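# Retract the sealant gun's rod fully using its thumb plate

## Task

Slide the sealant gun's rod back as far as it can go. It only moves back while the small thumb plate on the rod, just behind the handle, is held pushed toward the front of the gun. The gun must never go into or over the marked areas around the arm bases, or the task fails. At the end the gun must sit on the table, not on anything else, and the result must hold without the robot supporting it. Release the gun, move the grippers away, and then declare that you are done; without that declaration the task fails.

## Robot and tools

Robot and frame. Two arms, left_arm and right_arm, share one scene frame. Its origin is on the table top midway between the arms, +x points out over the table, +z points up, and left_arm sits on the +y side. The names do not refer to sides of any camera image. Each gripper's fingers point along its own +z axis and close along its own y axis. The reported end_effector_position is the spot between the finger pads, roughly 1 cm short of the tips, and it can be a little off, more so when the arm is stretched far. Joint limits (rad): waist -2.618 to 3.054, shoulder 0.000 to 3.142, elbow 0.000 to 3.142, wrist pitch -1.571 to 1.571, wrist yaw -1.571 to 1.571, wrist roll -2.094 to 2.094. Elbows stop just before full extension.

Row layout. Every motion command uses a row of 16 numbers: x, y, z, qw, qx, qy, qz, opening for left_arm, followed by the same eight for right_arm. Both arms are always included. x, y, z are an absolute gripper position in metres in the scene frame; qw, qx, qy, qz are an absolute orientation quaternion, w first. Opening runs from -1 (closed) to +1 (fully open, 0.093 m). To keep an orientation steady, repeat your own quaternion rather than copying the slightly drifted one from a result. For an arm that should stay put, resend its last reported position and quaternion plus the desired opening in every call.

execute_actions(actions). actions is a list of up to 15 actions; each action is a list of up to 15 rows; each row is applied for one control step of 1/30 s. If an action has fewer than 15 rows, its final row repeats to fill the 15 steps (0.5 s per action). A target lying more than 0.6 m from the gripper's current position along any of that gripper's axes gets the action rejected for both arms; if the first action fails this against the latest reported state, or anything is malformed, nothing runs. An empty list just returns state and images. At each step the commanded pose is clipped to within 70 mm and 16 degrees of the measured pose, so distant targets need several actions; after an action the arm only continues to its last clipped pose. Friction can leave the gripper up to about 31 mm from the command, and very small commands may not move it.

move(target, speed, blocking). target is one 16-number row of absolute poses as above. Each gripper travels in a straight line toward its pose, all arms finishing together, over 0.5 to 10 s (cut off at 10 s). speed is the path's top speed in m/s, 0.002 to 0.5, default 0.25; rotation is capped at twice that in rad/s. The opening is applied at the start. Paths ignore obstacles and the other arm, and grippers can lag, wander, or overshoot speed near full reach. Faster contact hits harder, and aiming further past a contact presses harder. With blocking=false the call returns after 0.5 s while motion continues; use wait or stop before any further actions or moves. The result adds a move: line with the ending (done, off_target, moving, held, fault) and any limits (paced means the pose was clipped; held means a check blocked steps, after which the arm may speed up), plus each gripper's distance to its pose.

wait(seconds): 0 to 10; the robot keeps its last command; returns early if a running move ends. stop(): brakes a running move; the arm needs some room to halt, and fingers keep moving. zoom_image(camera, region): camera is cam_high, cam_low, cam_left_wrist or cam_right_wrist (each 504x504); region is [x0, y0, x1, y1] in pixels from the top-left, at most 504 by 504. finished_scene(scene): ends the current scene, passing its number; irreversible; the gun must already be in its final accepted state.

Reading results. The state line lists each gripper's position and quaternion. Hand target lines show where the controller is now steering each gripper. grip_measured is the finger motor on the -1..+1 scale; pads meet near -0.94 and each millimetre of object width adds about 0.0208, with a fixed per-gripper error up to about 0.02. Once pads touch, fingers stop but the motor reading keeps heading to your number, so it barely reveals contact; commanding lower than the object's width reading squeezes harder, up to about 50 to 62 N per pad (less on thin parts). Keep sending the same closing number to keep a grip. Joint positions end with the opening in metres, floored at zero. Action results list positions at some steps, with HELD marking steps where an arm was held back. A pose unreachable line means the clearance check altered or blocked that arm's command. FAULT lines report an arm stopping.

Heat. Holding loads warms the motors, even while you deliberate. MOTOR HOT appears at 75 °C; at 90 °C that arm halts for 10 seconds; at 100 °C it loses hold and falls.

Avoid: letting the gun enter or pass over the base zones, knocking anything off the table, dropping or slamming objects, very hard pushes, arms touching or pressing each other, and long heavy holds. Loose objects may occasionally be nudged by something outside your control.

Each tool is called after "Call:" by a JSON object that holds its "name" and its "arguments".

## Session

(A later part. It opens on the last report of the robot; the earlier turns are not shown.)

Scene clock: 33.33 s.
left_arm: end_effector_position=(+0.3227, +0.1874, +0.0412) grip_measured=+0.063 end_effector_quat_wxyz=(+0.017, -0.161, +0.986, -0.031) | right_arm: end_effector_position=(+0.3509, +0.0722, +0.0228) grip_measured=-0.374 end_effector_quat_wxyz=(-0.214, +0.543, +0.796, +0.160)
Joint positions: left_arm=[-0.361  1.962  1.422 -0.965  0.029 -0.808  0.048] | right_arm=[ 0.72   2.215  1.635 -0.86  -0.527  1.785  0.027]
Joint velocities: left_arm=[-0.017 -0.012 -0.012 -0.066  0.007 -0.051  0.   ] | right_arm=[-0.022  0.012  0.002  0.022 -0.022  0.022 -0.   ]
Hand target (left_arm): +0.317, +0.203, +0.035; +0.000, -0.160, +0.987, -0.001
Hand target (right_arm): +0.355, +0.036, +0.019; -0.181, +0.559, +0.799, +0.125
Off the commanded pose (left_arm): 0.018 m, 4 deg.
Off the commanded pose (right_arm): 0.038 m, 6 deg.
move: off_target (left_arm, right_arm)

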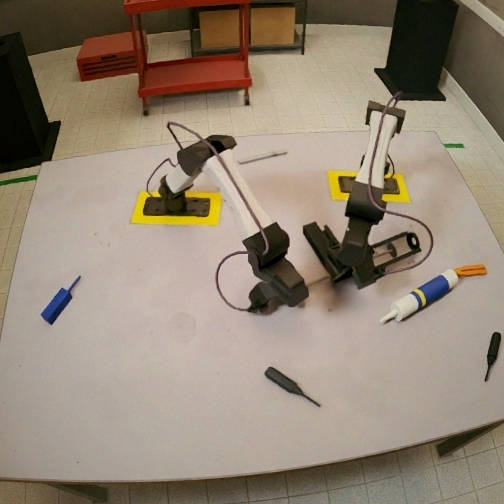

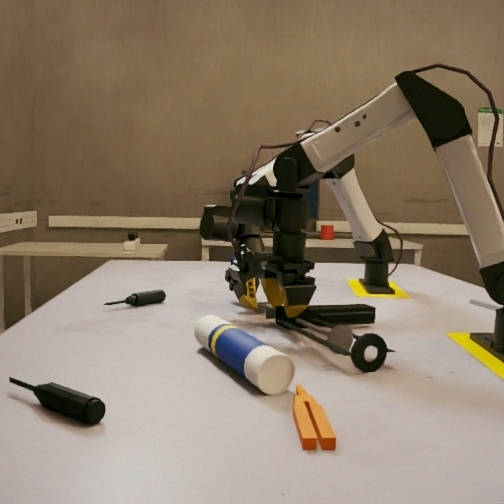

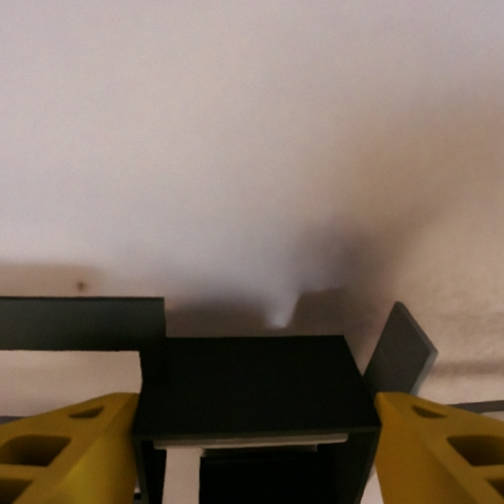

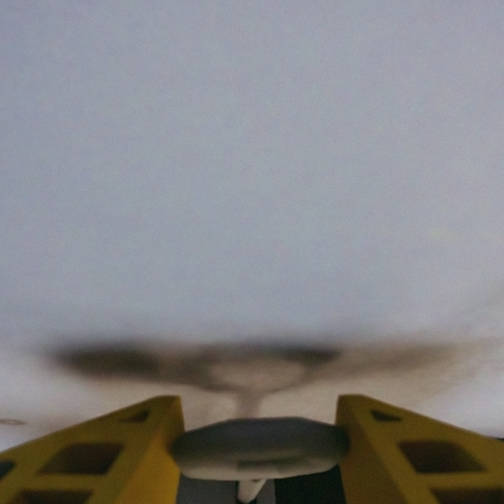

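Call:
{"name": "move", "arguments": {"target": [0.322,0.19,0.038,0,-0.16,0.987,0,0.8,0.35,0.075,0.02,-0.18,0.56,0.8,0.126,-0.6], "speed": 0.04}}

Call:
{"name": "move", "arguments": {"target": [0.34,0.195,0.042,0,-0.16,0.987,0,0.8,0.35,0.075,0.02,-0.18,0.56,0.8,0.126,-0.6], "speed": 0.04}}

Call:
{"name": "move", "arguments": {"target": [0.338,0.195,0.032,0,-0.16,0.987,0,0.8,0.35,0.075,0.02,-0.18,0.56,0.8,0.126,-0.6], "speed": 0.04}}

Call:
{"name": "move", "arguments": {"target": [0.338,0.195,0.034,0,-0.16,0.987,0,-0.4,0.35,0.075,0.02,-0.18,0.56,0.8,0.126,-0.6], "speed": 0.04}}

Scene clock: 38.37 s.
left_arm: end_effector_position=(+0.3200, +0.1913, +0.0411) grip_measured=+0.798 end_effector_quat_wxyz=(+0.001, -0.162, +0.987, -0.010) | right_arm: end_effector_position=(+0.3526, +0.0697, +0.0218) grip_measured=-0.374 end_effector_quat_wxyz=(-0.175, +0.555, +0.802, +0.135)
Joint positions: left_arm=[-0.361  1.993  1.467 -1.032  0.014 -0.809  0.084] | right_arm=[ 0.746  2.215  1.662 -0.892 -0.43   1.815  0.027]
Joint velocities: left_arm=[ 0.007  0.002  0.017 -0.081 -0.051  0.022 -0.   ] | right_arm=[ 0.017  0.007 -0.012  0.007 -0.022  0.022  0.001]
Hand target (left_arm): +0.322, +0.190, +0.038; +0.000, -0.160, +0.987, +0.000
Hand target (right_arm): +0.350, +0.075, +0.020; -0.180, +0.559, +0.799, +0.126
Off the commanded pose (left_arm): 0.004 m, 1 deg.
Off the commanded pose (right_arm): 0.006 m, 1 deg.
move: done

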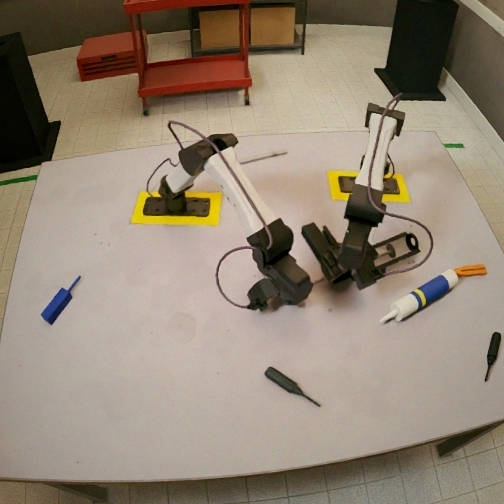

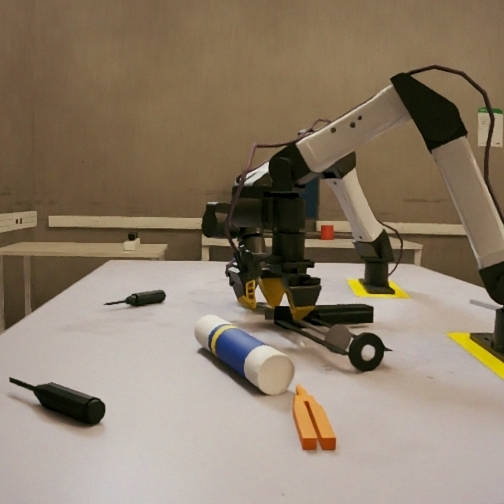

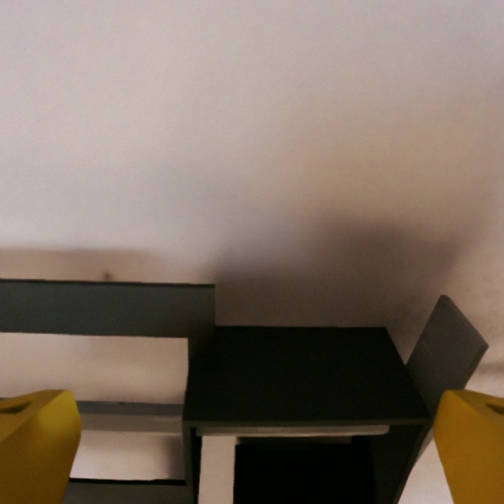

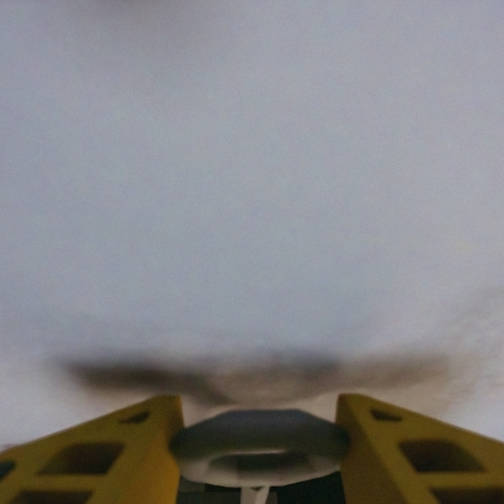

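Scene clock: 39.13 s.
left_arm: end_effector_position=(+0.3340, +0.1913, +0.0425) grip_measured=+0.798 end_effector_quat_wxyz=(-0.002, -0.158, +0.987, -0.007) | right_arm: end_effector_position=(+0.3526, +0.0697, +0.0218) grip_measured=-0.374 end_effector_quat_wxyz=(-0.175, +0.555, +0.802, +0.135)
Joint positions: left_arm=[-0.344  2.046  1.551 -1.072  0.014 -0.785  0.084] | right_arm=[ 0.746  2.215  1.662 -0.892 -0.43   1.815  0.027]
Joint velocities: left_arm=[ 0.002 -0.017  0.007 -0.037 -0.007  0.095  0.002] | right_arm=[-0.002  0.002 -0.007  0.007 -0.022 -0.066 -0.001]
Hand target (left_arm): +0.340, +0.195, +0.042; +0.000, -0.160, +0.987, -0.000
Hand target (right_arm): +0.350, +0.075, +0.020; -0.180, +0.559, +0.799, +0.126
Off the commanded pose (left_arm): 0.007 m, 1 deg.
Off the commanded pose (right_arm): 0.006 m, 1 deg.
move: done

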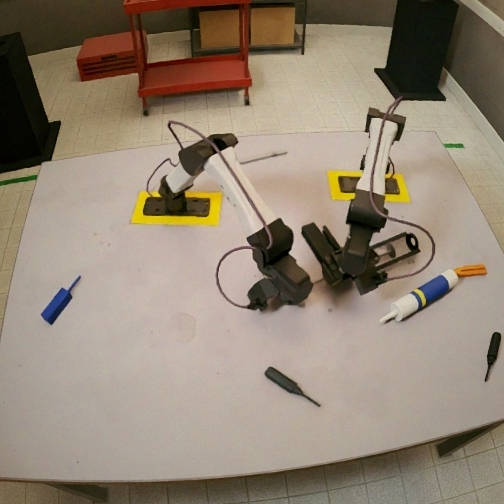

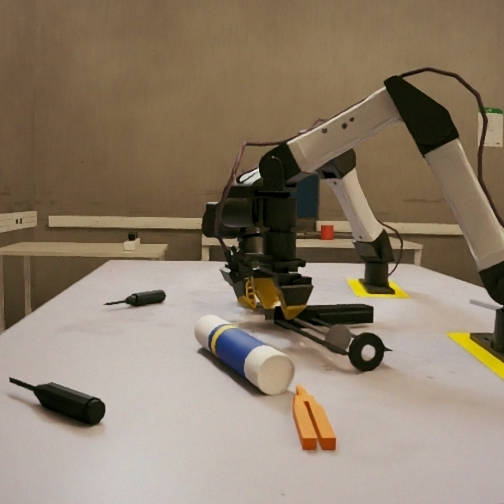

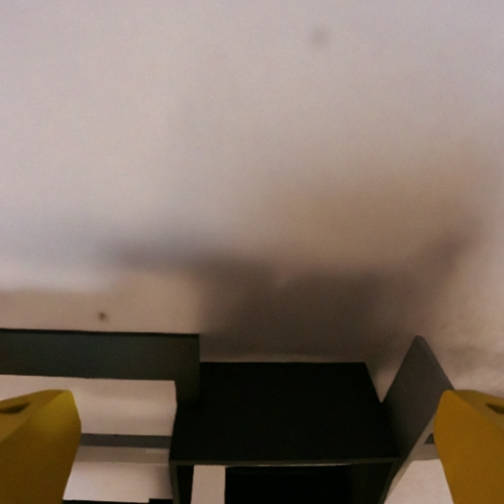

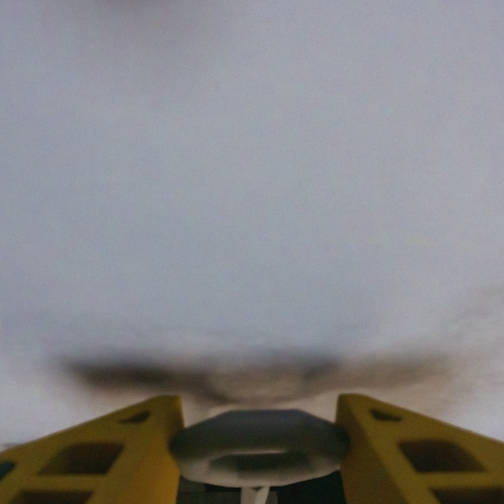

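Scene clock: 39.90 s.
left_arm: end_effector_position=(+0.3377, +0.1902, +0.0426) grip_measured=+0.798 end_effector_quat_wxyz=(+0.005, -0.158, +0.987, -0.010) | right_arm: end_effector_position=(+0.3526, +0.0697, +0.0218) grip_measured=-0.374 end_effector_quat_wxyz=(-0.175, +0.555, +0.802, +0.135)
Joint positions: left_arm=[-0.344  2.046  1.551 -1.057  0.01  -0.785  0.084] | right_arm=[ 0.746  2.215  1.662 -0.892 -0.43   1.815  0.027]
Joint velocities: left_arm=[-0.002  0.002 -0.012 -0.007  0.007 -0.051 -0.   ] | right_arm=[-0.027 -0.002  0.002  0.007  0.022 -0.095  0.   ]
Hand target (left_arm): +0.338, +0.195, +0.032; -0.000, -0.160, +0.987, -0.000
Hand target (right_arm): +0.350, +0.075, +0.020; -0.180, +0.559, +0.799, +0.126
Off the commanded pose (left_arm): 0.012 m, 1 deg.
Off the commanded pose (right_arm): 0.006 m, 1 deg.
move: off_target (left_arm)

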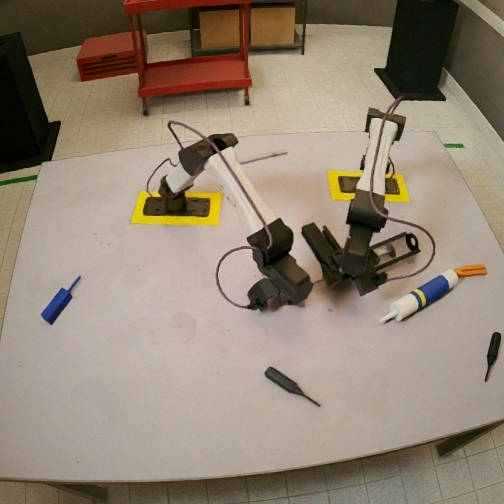

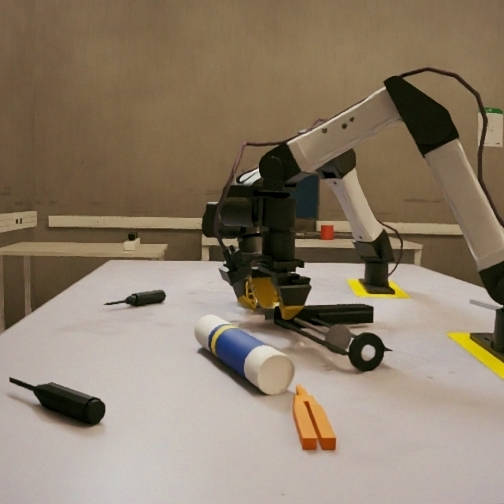

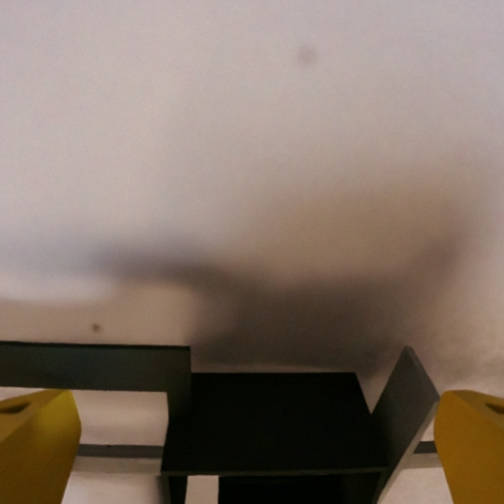

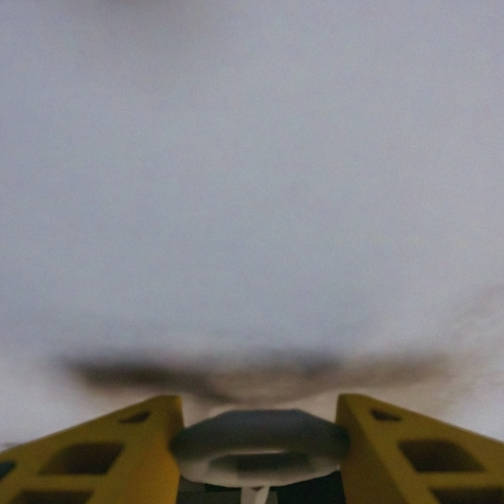

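Scene clock: 40.60 s.
left_arm: end_effector_position=(+0.3379, +0.1905, +0.0426) grip_measured=-0.398 end_effector_quat_wxyz=(+0.006, -0.158, +0.987, -0.009) | right_arm: end_effector_position=(+0.3526, +0.0697, +0.0218) grip_measured=-0.374 end_effector_quat_wxyz=(-0.175, +0.555, +0.802, +0.135)
Joint positions: left_arm=[-0.344  2.046  1.551 -1.057  0.008 -0.785  0.026] | right_arm=[ 0.746  2.215  1.662 -0.892 -0.43   1.815  0.027]
Joint velocities: left_arm=[-0.022 -0.012 -0.007 -0.022 -0.007  0.007 -0.   ] | right_arm=[ 0.007 -0.007 -0.017 -0.095 -0.022 -0.007  0.001]
Hand target (left_arm): +0.338, +0.195, +0.034; -0.000, -0.160, +0.987, -0.000
Hand target (right_arm): +0.350, +0.075, +0.020; -0.180, +0.559, +0.799, +0.126
Off the commanded pose (left_arm): 0.010 m, 1 deg.
Off the commanded pose (right_arm): 0.006 m, 1 deg.
move: done

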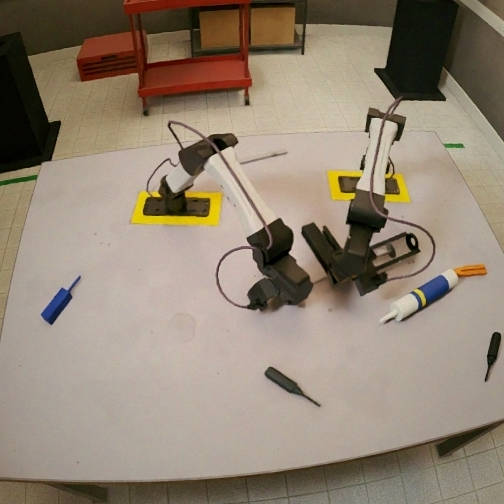

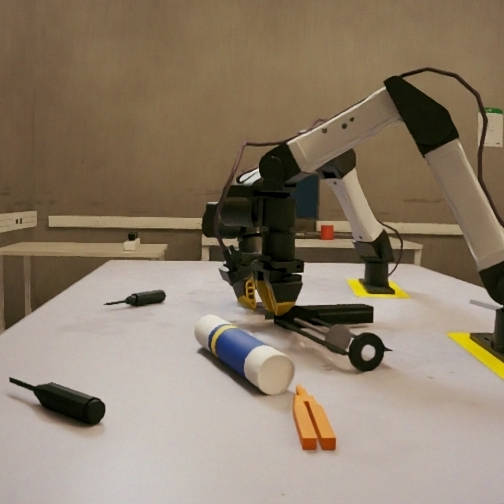

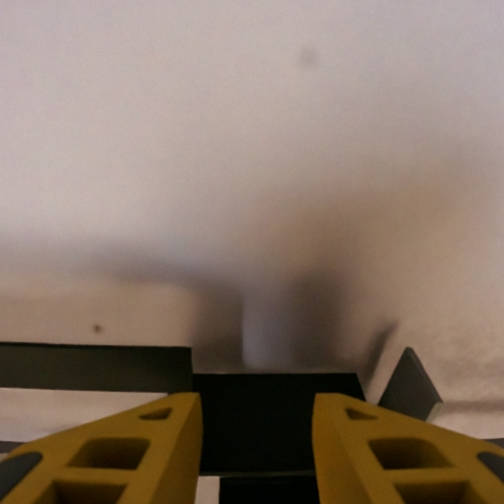

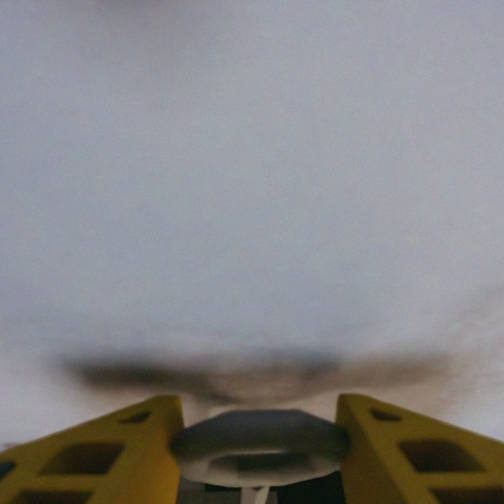

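Call:
{"name": "move", "arguments": {"target": [0.33,0.178,0.05,0,-0.16,0.987,0,0.9,0.35,0.075,0.02,-0.18,0.56,0.8,0.126,-0.6], "speed": 0.04}}

Call:
{"name": "move", "arguments": {"target": [0.327,0.178,0.022,0,-0.16,0.987,0,0.9,0.35,0.075,0.02,-0.18,0.56,0.8,0.126,-0.6], "speed": 0.04}}

Call:
{"name": "move", "arguments": {"target": [0.328,0.178,0.03,0,-0.16,0.987,0,-0.4,0.35,0.075,0.02,-0.18,0.56,0.8,0.126,-0.6], "speed": 0.04}}

Scene clock: 44.67 s.
left_arm: end_effector_position=(+0.3230, +0.1831, +0.0426) grip_measured=+0.898 end_effector_quat_wxyz=(-0.010, -0.160, +0.987, +0.003) | right_arm: end_effector_position=(+0.3526, +0.0697, +0.0218) grip_measured=-0.374 end_effector_quat_wxyz=(-0.175, +0.555, +0.802, +0.135)
Joint positions: left_arm=[-0.38   2.046  1.551 -1.096  0.008 -0.823  0.088] | right_arm=[ 0.746  2.215  1.662 -0.892 -0.43   1.815  0.027]
Joint velocities: left_arm=[-0.007  0.002 -0.012 -0.022  0.051  0.081  0.   ] | right_arm=[-0.012 -0.007 -0.022  0.022  0.022 -0.125  0.001]
Hand target (left_arm): +0.330, +0.178, +0.050; +0.000, -0.160, +0.987, -0.000
Hand target (right_arm): +0.350, +0.075, +0.020; -0.180, +0.559, +0.799, +0.126
Off the commanded pose (left_arm): 0.011 m, 1 deg.
Off the commanded pose (right_arm): 0.006 m, 1 deg.
move: off_target (left_arm)

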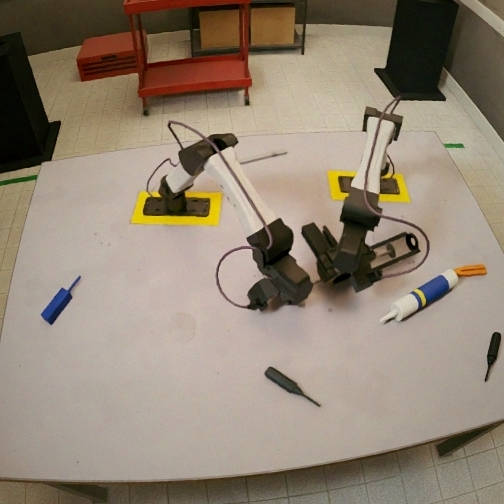

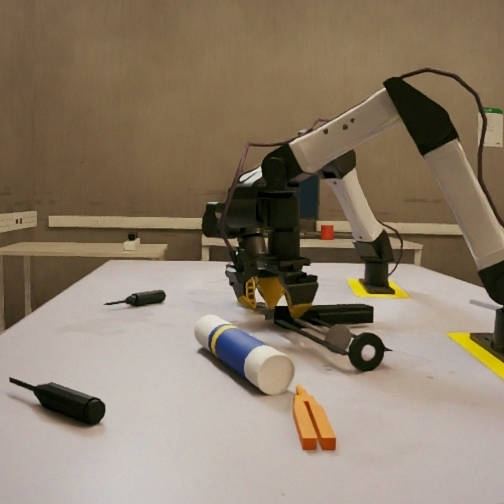

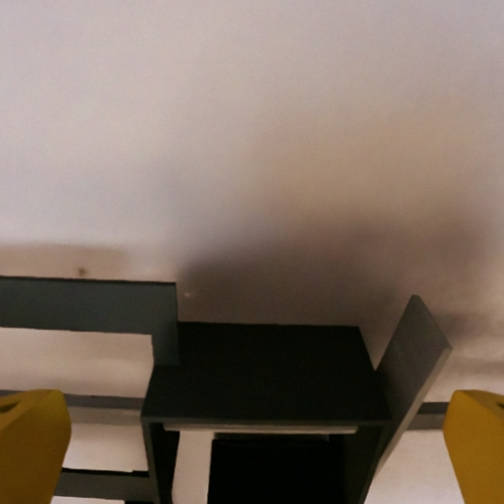

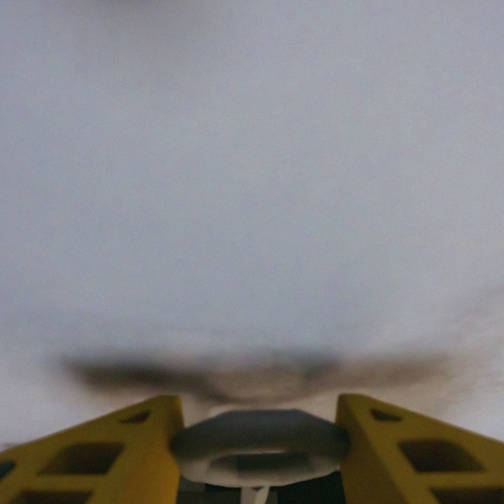

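Scene clock: 45.60 s.
left_arm: end_effector_position=(+0.3337, +0.1772, +0.0336) grip_measured=+0.898 end_effector_quat_wxyz=(+0.008, -0.162, +0.987, -0.011) | right_arm: end_effector_position=(+0.3526, +0.0697, +0.0218) grip_measured=-0.374 end_effector_quat_wxyz=(-0.175, +0.555, +0.802, +0.135)
Joint positions: left_arm=[-0.38   2.059  1.535 -1.02   0.008 -0.828  0.088] | right_arm=[ 0.746  2.215  1.662 -0.892 -0.43   1.815  0.027]
Joint velocities: left_arm=[-0.007 -0.002 -0.007  0.007 -0.022  0.037 -0.001] | right_arm=[ 0.002 -0.012 -0.002 -0.007 -0.007 -0.007  0.001]
Hand target (left_arm): +0.327, +0.178, +0.022; -0.000, -0.160, +0.987, +0.000
Hand target (right_arm): +0.350, +0.075, +0.020; -0.180, +0.559, +0.799, +0.126
Off the commanded pose (left_arm): 0.013 m, 2 deg.
Off the commanded pose (right_arm): 0.006 m, 1 deg.
move: off_target (left_arm)

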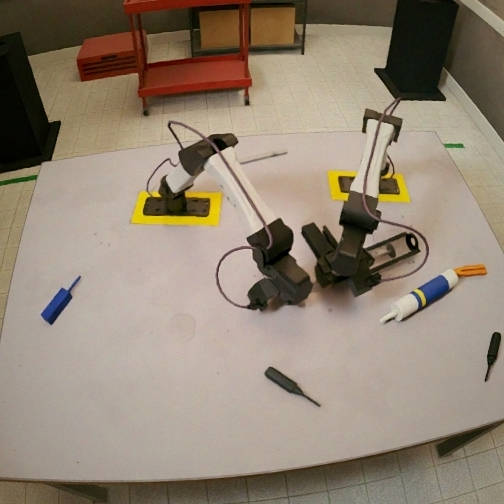

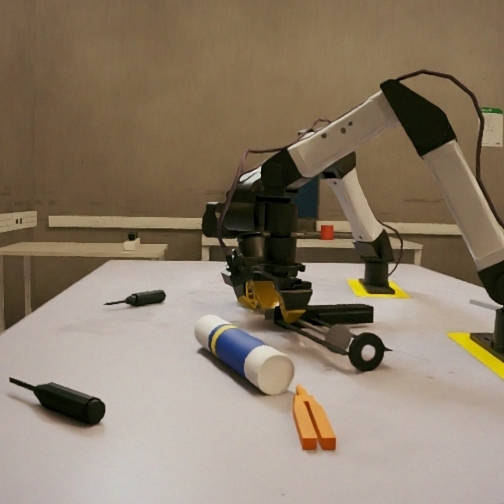

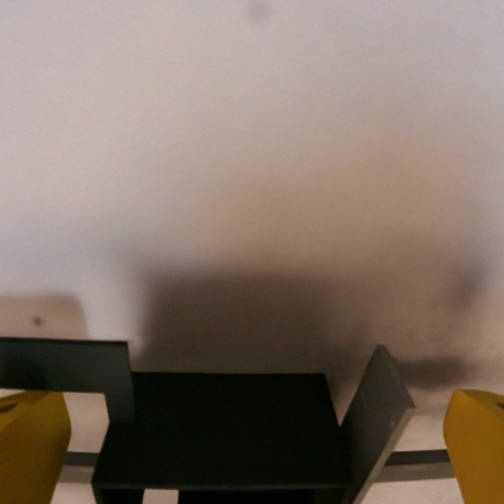

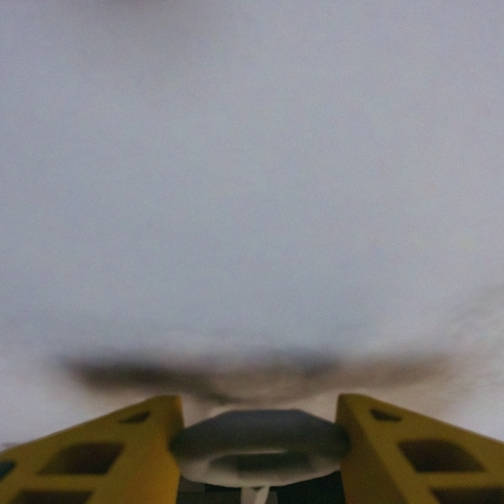

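Scene clock: 46.30 s.
left_arm: end_effector_position=(+0.3329, +0.1804, +0.0332) grip_measured=+0.054 end_effector_quat_wxyz=(+0.007, -0.163, +0.987, -0.004) | right_arm: end_effector_position=(+0.3530, +0.0685, +0.0213) grip_measured=-0.374 end_effector_quat_wxyz=(-0.173, +0.556, +0.802, +0.133)
Joint positions: left_arm=[-0.378  2.06   1.535 -1.029 -0.002 -0.827  0.048] | right_arm=[ 0.745  2.215  1.662 -0.894 -0.424  1.815  0.027]
Joint velocities: left_arm=[-0.007 -0.012  0.002 -0.007  0.007  0.007 -0.   ] | right_arm=[ 0.002  0.007 -0.002 -0.007 -0.051 -0.066  0.001]
Hand target (left_arm): +0.328, +0.178, +0.030; +0.000, -0.160, +0.987, +0.000
Hand target (right_arm): +0.350, +0.075, +0.020; -0.180, +0.559, +0.799, +0.126
Off the commanded pose (left_arm): 0.006 m, 1 deg.
Off the commanded pose (right_arm): 0.007 m, 1 deg.
move: done

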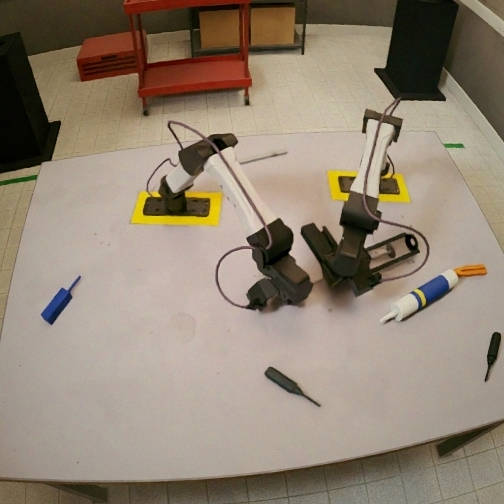

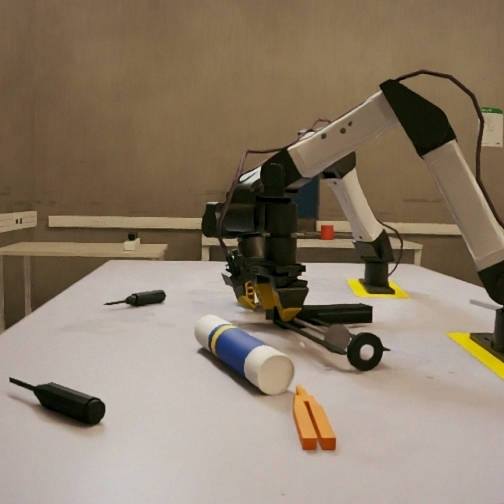

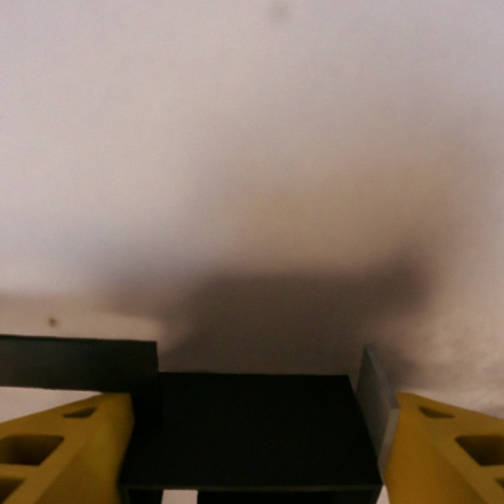

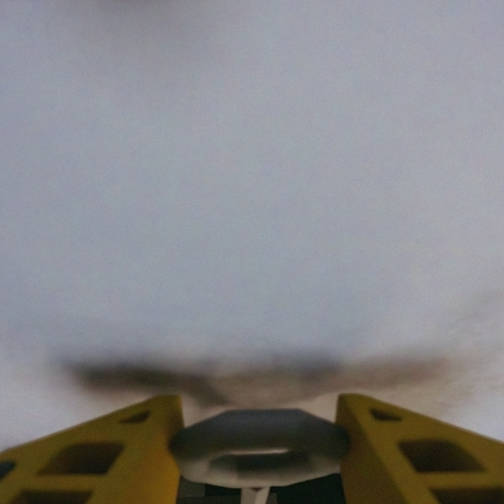

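Call:
{"name": "move", "arguments": {"target": [0.331,0.183,0.032,0,-0.16,0.987,0,-0.4,0.4,-0.08,0.021,-0.18,0.56,0.8,0.126,-0.6], "speed": 0.05}}

Call:
{"name": "zoom_image", "arguments": {"camera": "cam_high", "region": [290,210,450,320]}}

Scene clock: 51.80 s.
left_arm: end_effector_position=(+0.3350, +0.1769, +0.0356) grip_measured=+0.054 end_effector_quat_wxyz=(+0.013, -0.167, +0.986, -0.012) | right_arm: end_effector_position=(+0.3945, -0.0528, +0.0233) grip_measured=-0.374 end_effector_quat_wxyz=(-0.198, +0.545, +0.801, +0.149)
Joint positions: left_arm=[-0.381  2.054  1.535 -1.017  0.002 -0.839  0.048] | right_arm=[ 0.42   2.225  1.67  -1.058 -0.499  1.435  0.027]
Joint velocities: left_arm=[ 0.012 -0.002 -0.012  0.007  0.007 -0.081  0.   ] | right_arm=[-0.002  0.007 -0.007 -0.037 -0.022 -0.037  0.001]
Hand target (left_arm): +0.331, +0.183, +0.032; +0.000, -0.160, +0.987, -0.000
Hand target (right_arm): +0.402, -0.081, +0.020; -0.176, +0.560, +0.800, +0.124
Off the commanded pose (left_arm): 0.008 m, 2 deg.
Off the commanded pose (right_arm): 0.028 m, 4 deg.
move: off_target (right_arm)

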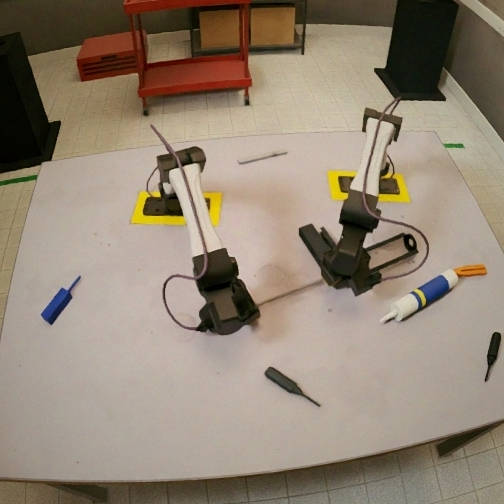

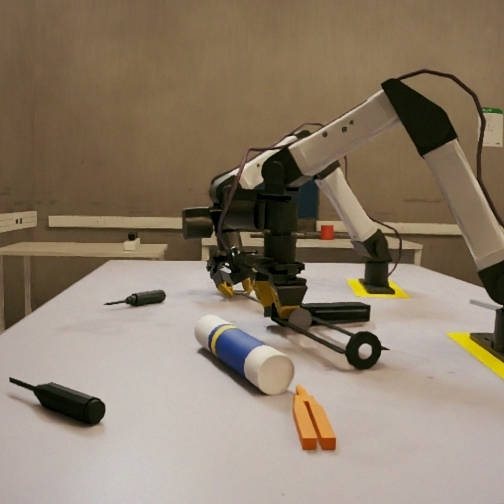

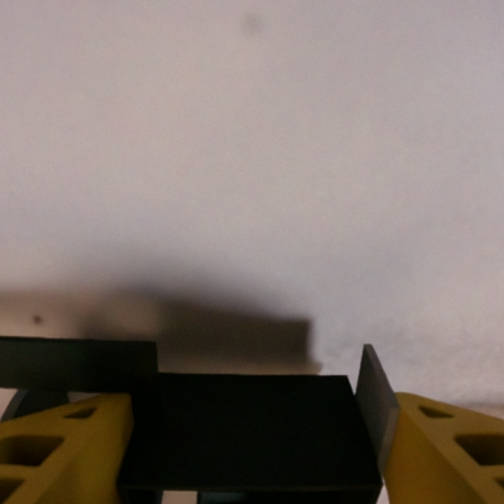

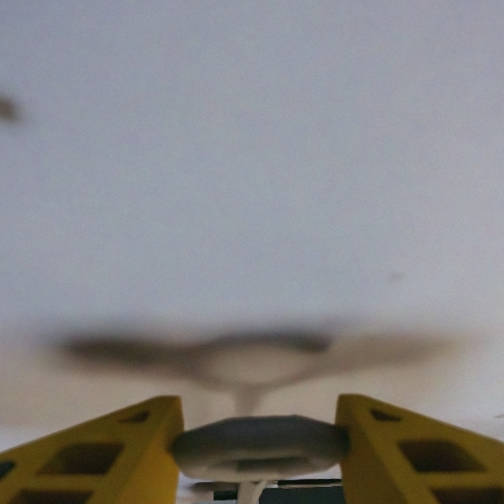

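Region (290, 210, 450, 320) of cam_high's 504x504 image, scaled by 3.150, with more detail than that image has; it fills the top 346 rows of this view, and the rest is white.

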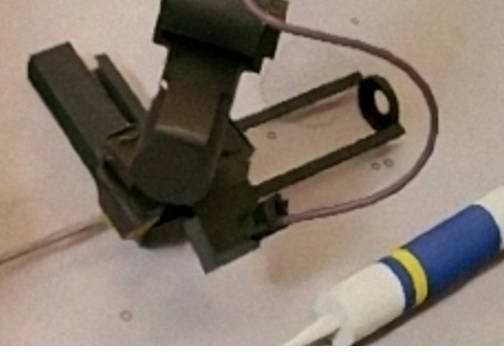

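Call:
{"name": "move", "arguments": {"target": [0.334,0.18,0.035,0,-0.16,0.987,0,0.8,0.394,-0.052,0.021,-0.18,0.56,0.8,0.126,-0.6], "speed": 0.04}}

Call:
{"name": "move", "arguments": {"target": [0.332,0.181,0.07,0,-0.16,0.987,0,1,0.394,-0.052,0.021,-0.18,0.56,0.8,0.126,-0.6], "speed": 0.07}}

Call:
{"name": "move", "arguments": {"target": [0.317,0.2,0.064,0,-0.16,0.987,0,1,0.394,-0.052,0.021,-0.18,0.56,0.8,0.126,-0.6], "speed": 0.05}}

Scene clock: 56.07 s.
left_arm: end_effector_position=(+0.3367, +0.1690, +0.0374) grip_measured=+0.798 end_effector_quat_wxyz=(+0.015, -0.162, +0.986, -0.022) | right_arm: end_effector_position=(+0.3924, -0.0456, +0.0218) grip_measured=-0.374 end_effector_quat_wxyz=(-0.192, +0.548, +0.802, +0.140)
Joint positions: left_arm=[-0.391  2.059  1.549 -1.011  0.016 -0.84   0.083] | right_arm=[ 0.445  2.225  1.671 -1.05  -0.479  1.467  0.027]
Joint velocities: left_arm=[-0.007 -0.007 -0.002  0.007  0.007 -0.051 -0.001] | right_arm=[-0.002 -0.002  0.007  0.022 -0.081  0.11   0.001]
Hand target (left_arm): +0.334, +0.180, +0.035; +0.000, -0.160, +0.987, -0.001
Hand target (right_arm): +0.394, -0.052, +0.021; -0.180, +0.559, +0.799, +0.126
Off the commanded pose (left_arm): 0.012 m, 3 deg.
Off the commanded pose (right_arm): 0.007 m, 3 deg.
move: off_target (left_arm, right_arm)

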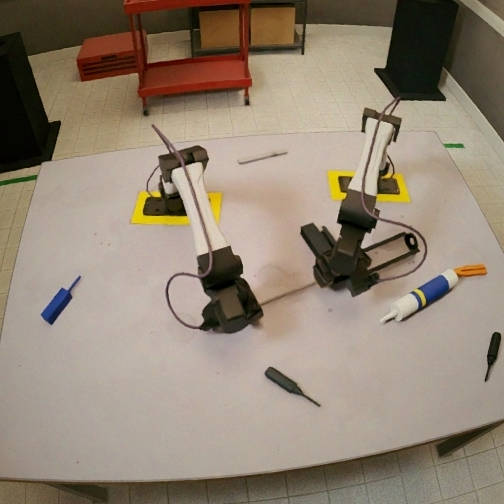

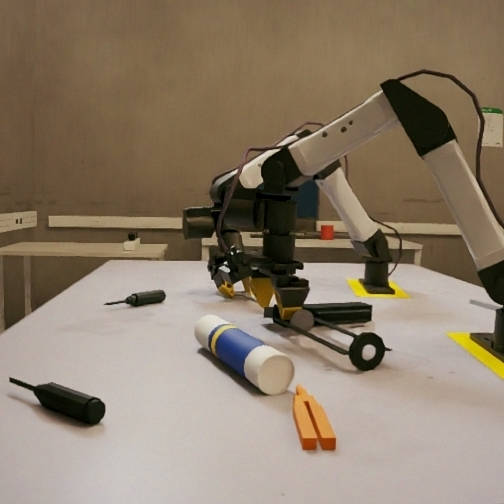

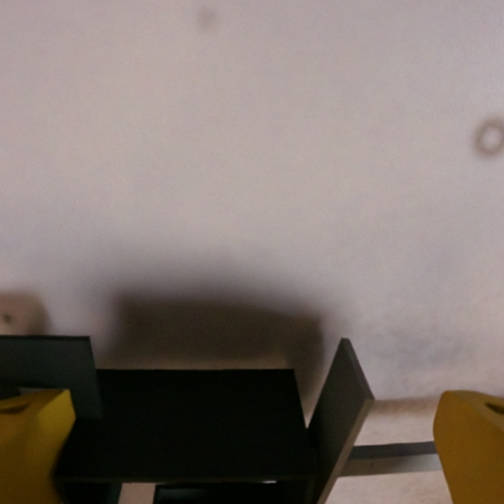

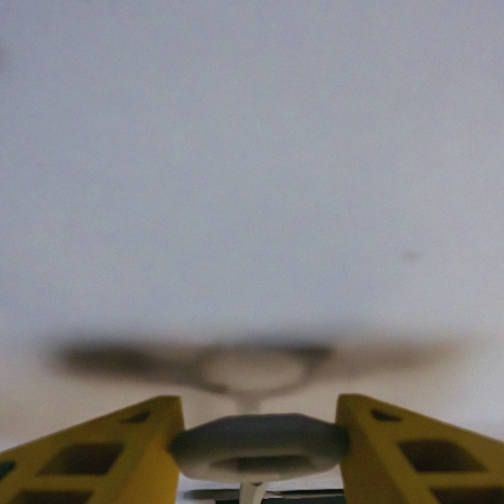

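Scene clock: 56.90 s.
left_arm: end_effector_position=(+0.3366, +0.1679, +0.0541) grip_measured=+1.000 end_effector_quat_wxyz=(+0.008, -0.164, +0.986, -0.020) | right_arm: end_effector_position=(+0.3912, -0.0405, +0.0237) grip_measured=-0.374 end_effector_quat_wxyz=(-0.201, +0.544, +0.801, +0.149)
Joint positions: left_arm=[-0.391  2.056  1.614 -1.091  0.021 -0.843  0.093] | right_arm=[ 0.449  2.225  1.671 -1.048 -0.504  1.466  0.027]
Joint velocities: left_arm=[-0.017 -0.017 -0.007  0.037 -0.022  0.051  0.   ] | right_arm=[-0.027  0.012 -0.017  0.037 -0.051  0.007 -0.   ]
Hand target (left_arm): +0.332, +0.181, +0.070; +0.001, -0.160, +0.987, -0.001
Hand target (right_arm): +0.394, -0.052, +0.021; -0.180, +0.559, +0.799, +0.127
Off the commanded pose (left_arm): 0.021 m, 3 deg.
Off the commanded pose (right_arm): 0.012 m, 4 deg.
move: off_target (left_arm, right_arm)

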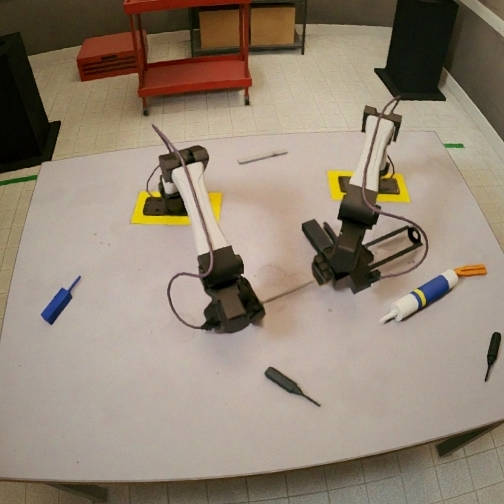

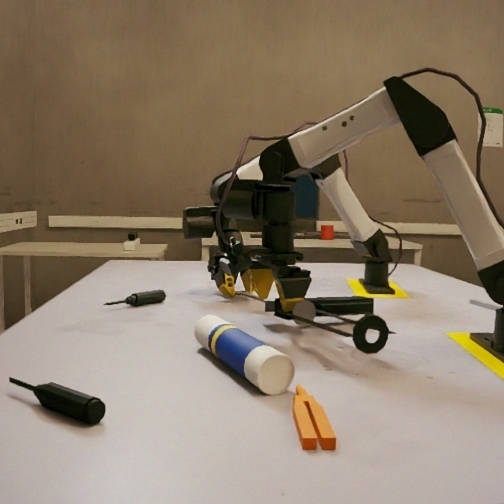

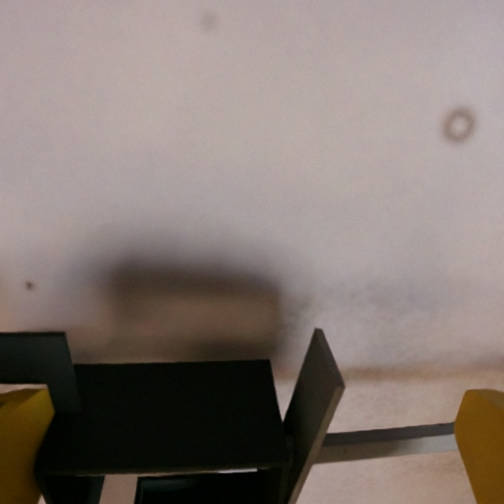

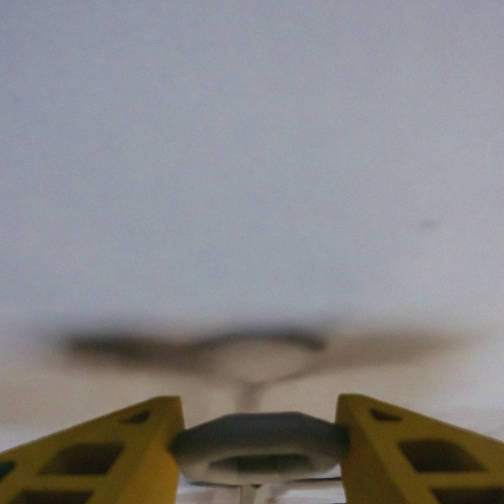

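Scene clock: 57.97 s.
left_arm: end_effector_position=(+0.3247, +0.1915, +0.0671) grip_measured=+1.000 end_effector_quat_wxyz=(+0.008, -0.160, +0.987, -0.012) | right_arm: end_effector_position=(+0.3936, -0.0461, +0.0205) grip_measured=-0.374 end_effector_quat_wxyz=(-0.185, +0.548, +0.804, +0.137)
Joint positions: left_arm=[-0.357  1.972  1.544 -1.115  0.01  -0.801  0.093] | right_arm=[ 0.449  2.225  1.671 -1.044 -0.463  1.47   0.027]
Joint velocities: left_arm=[ 0.002 -0.002 -0.007  0.081  0.051 -0.081  0.   ] | right_arm=[ 0.002 -0.002 -0.007  0.007 -0.037  0.007 -0.   ]
Hand target (left_arm): +0.317, +0.200, +0.064; -0.000, -0.160, +0.987, +0.000
Hand target (right_arm): +0.394, -0.052, +0.021; -0.180, +0.560, +0.799, +0.126
Off the commanded pose (left_arm): 0.012 m, 2 deg.
Off the commanded pose (right_arm): 0.006 m, 2 deg.
move: off_target (left_arm)

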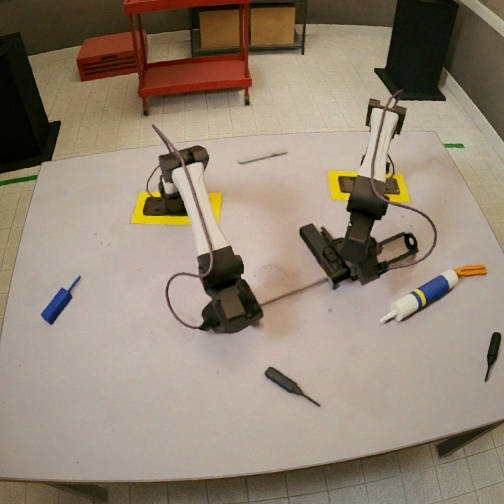

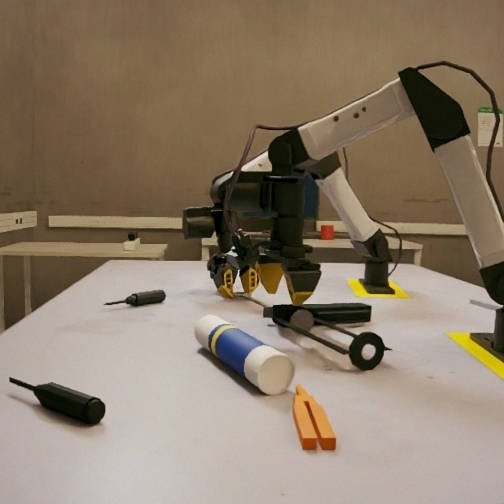

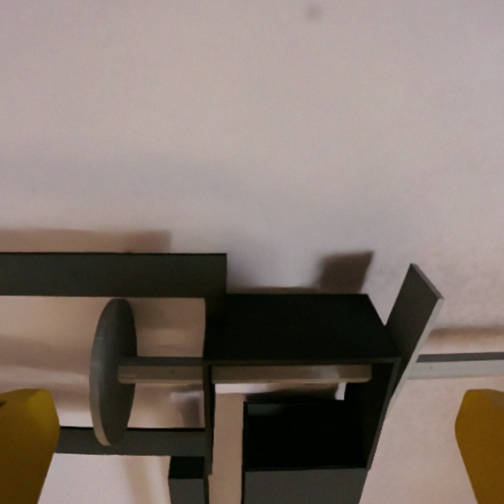

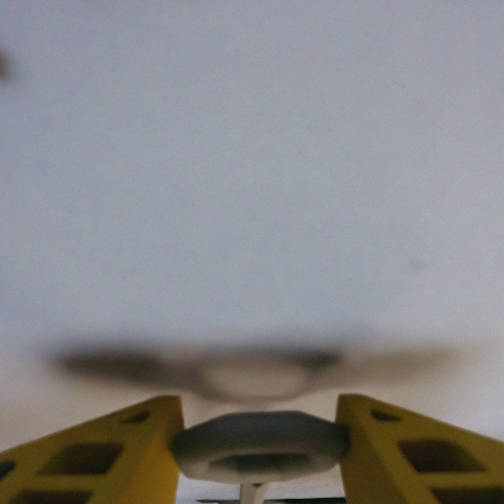

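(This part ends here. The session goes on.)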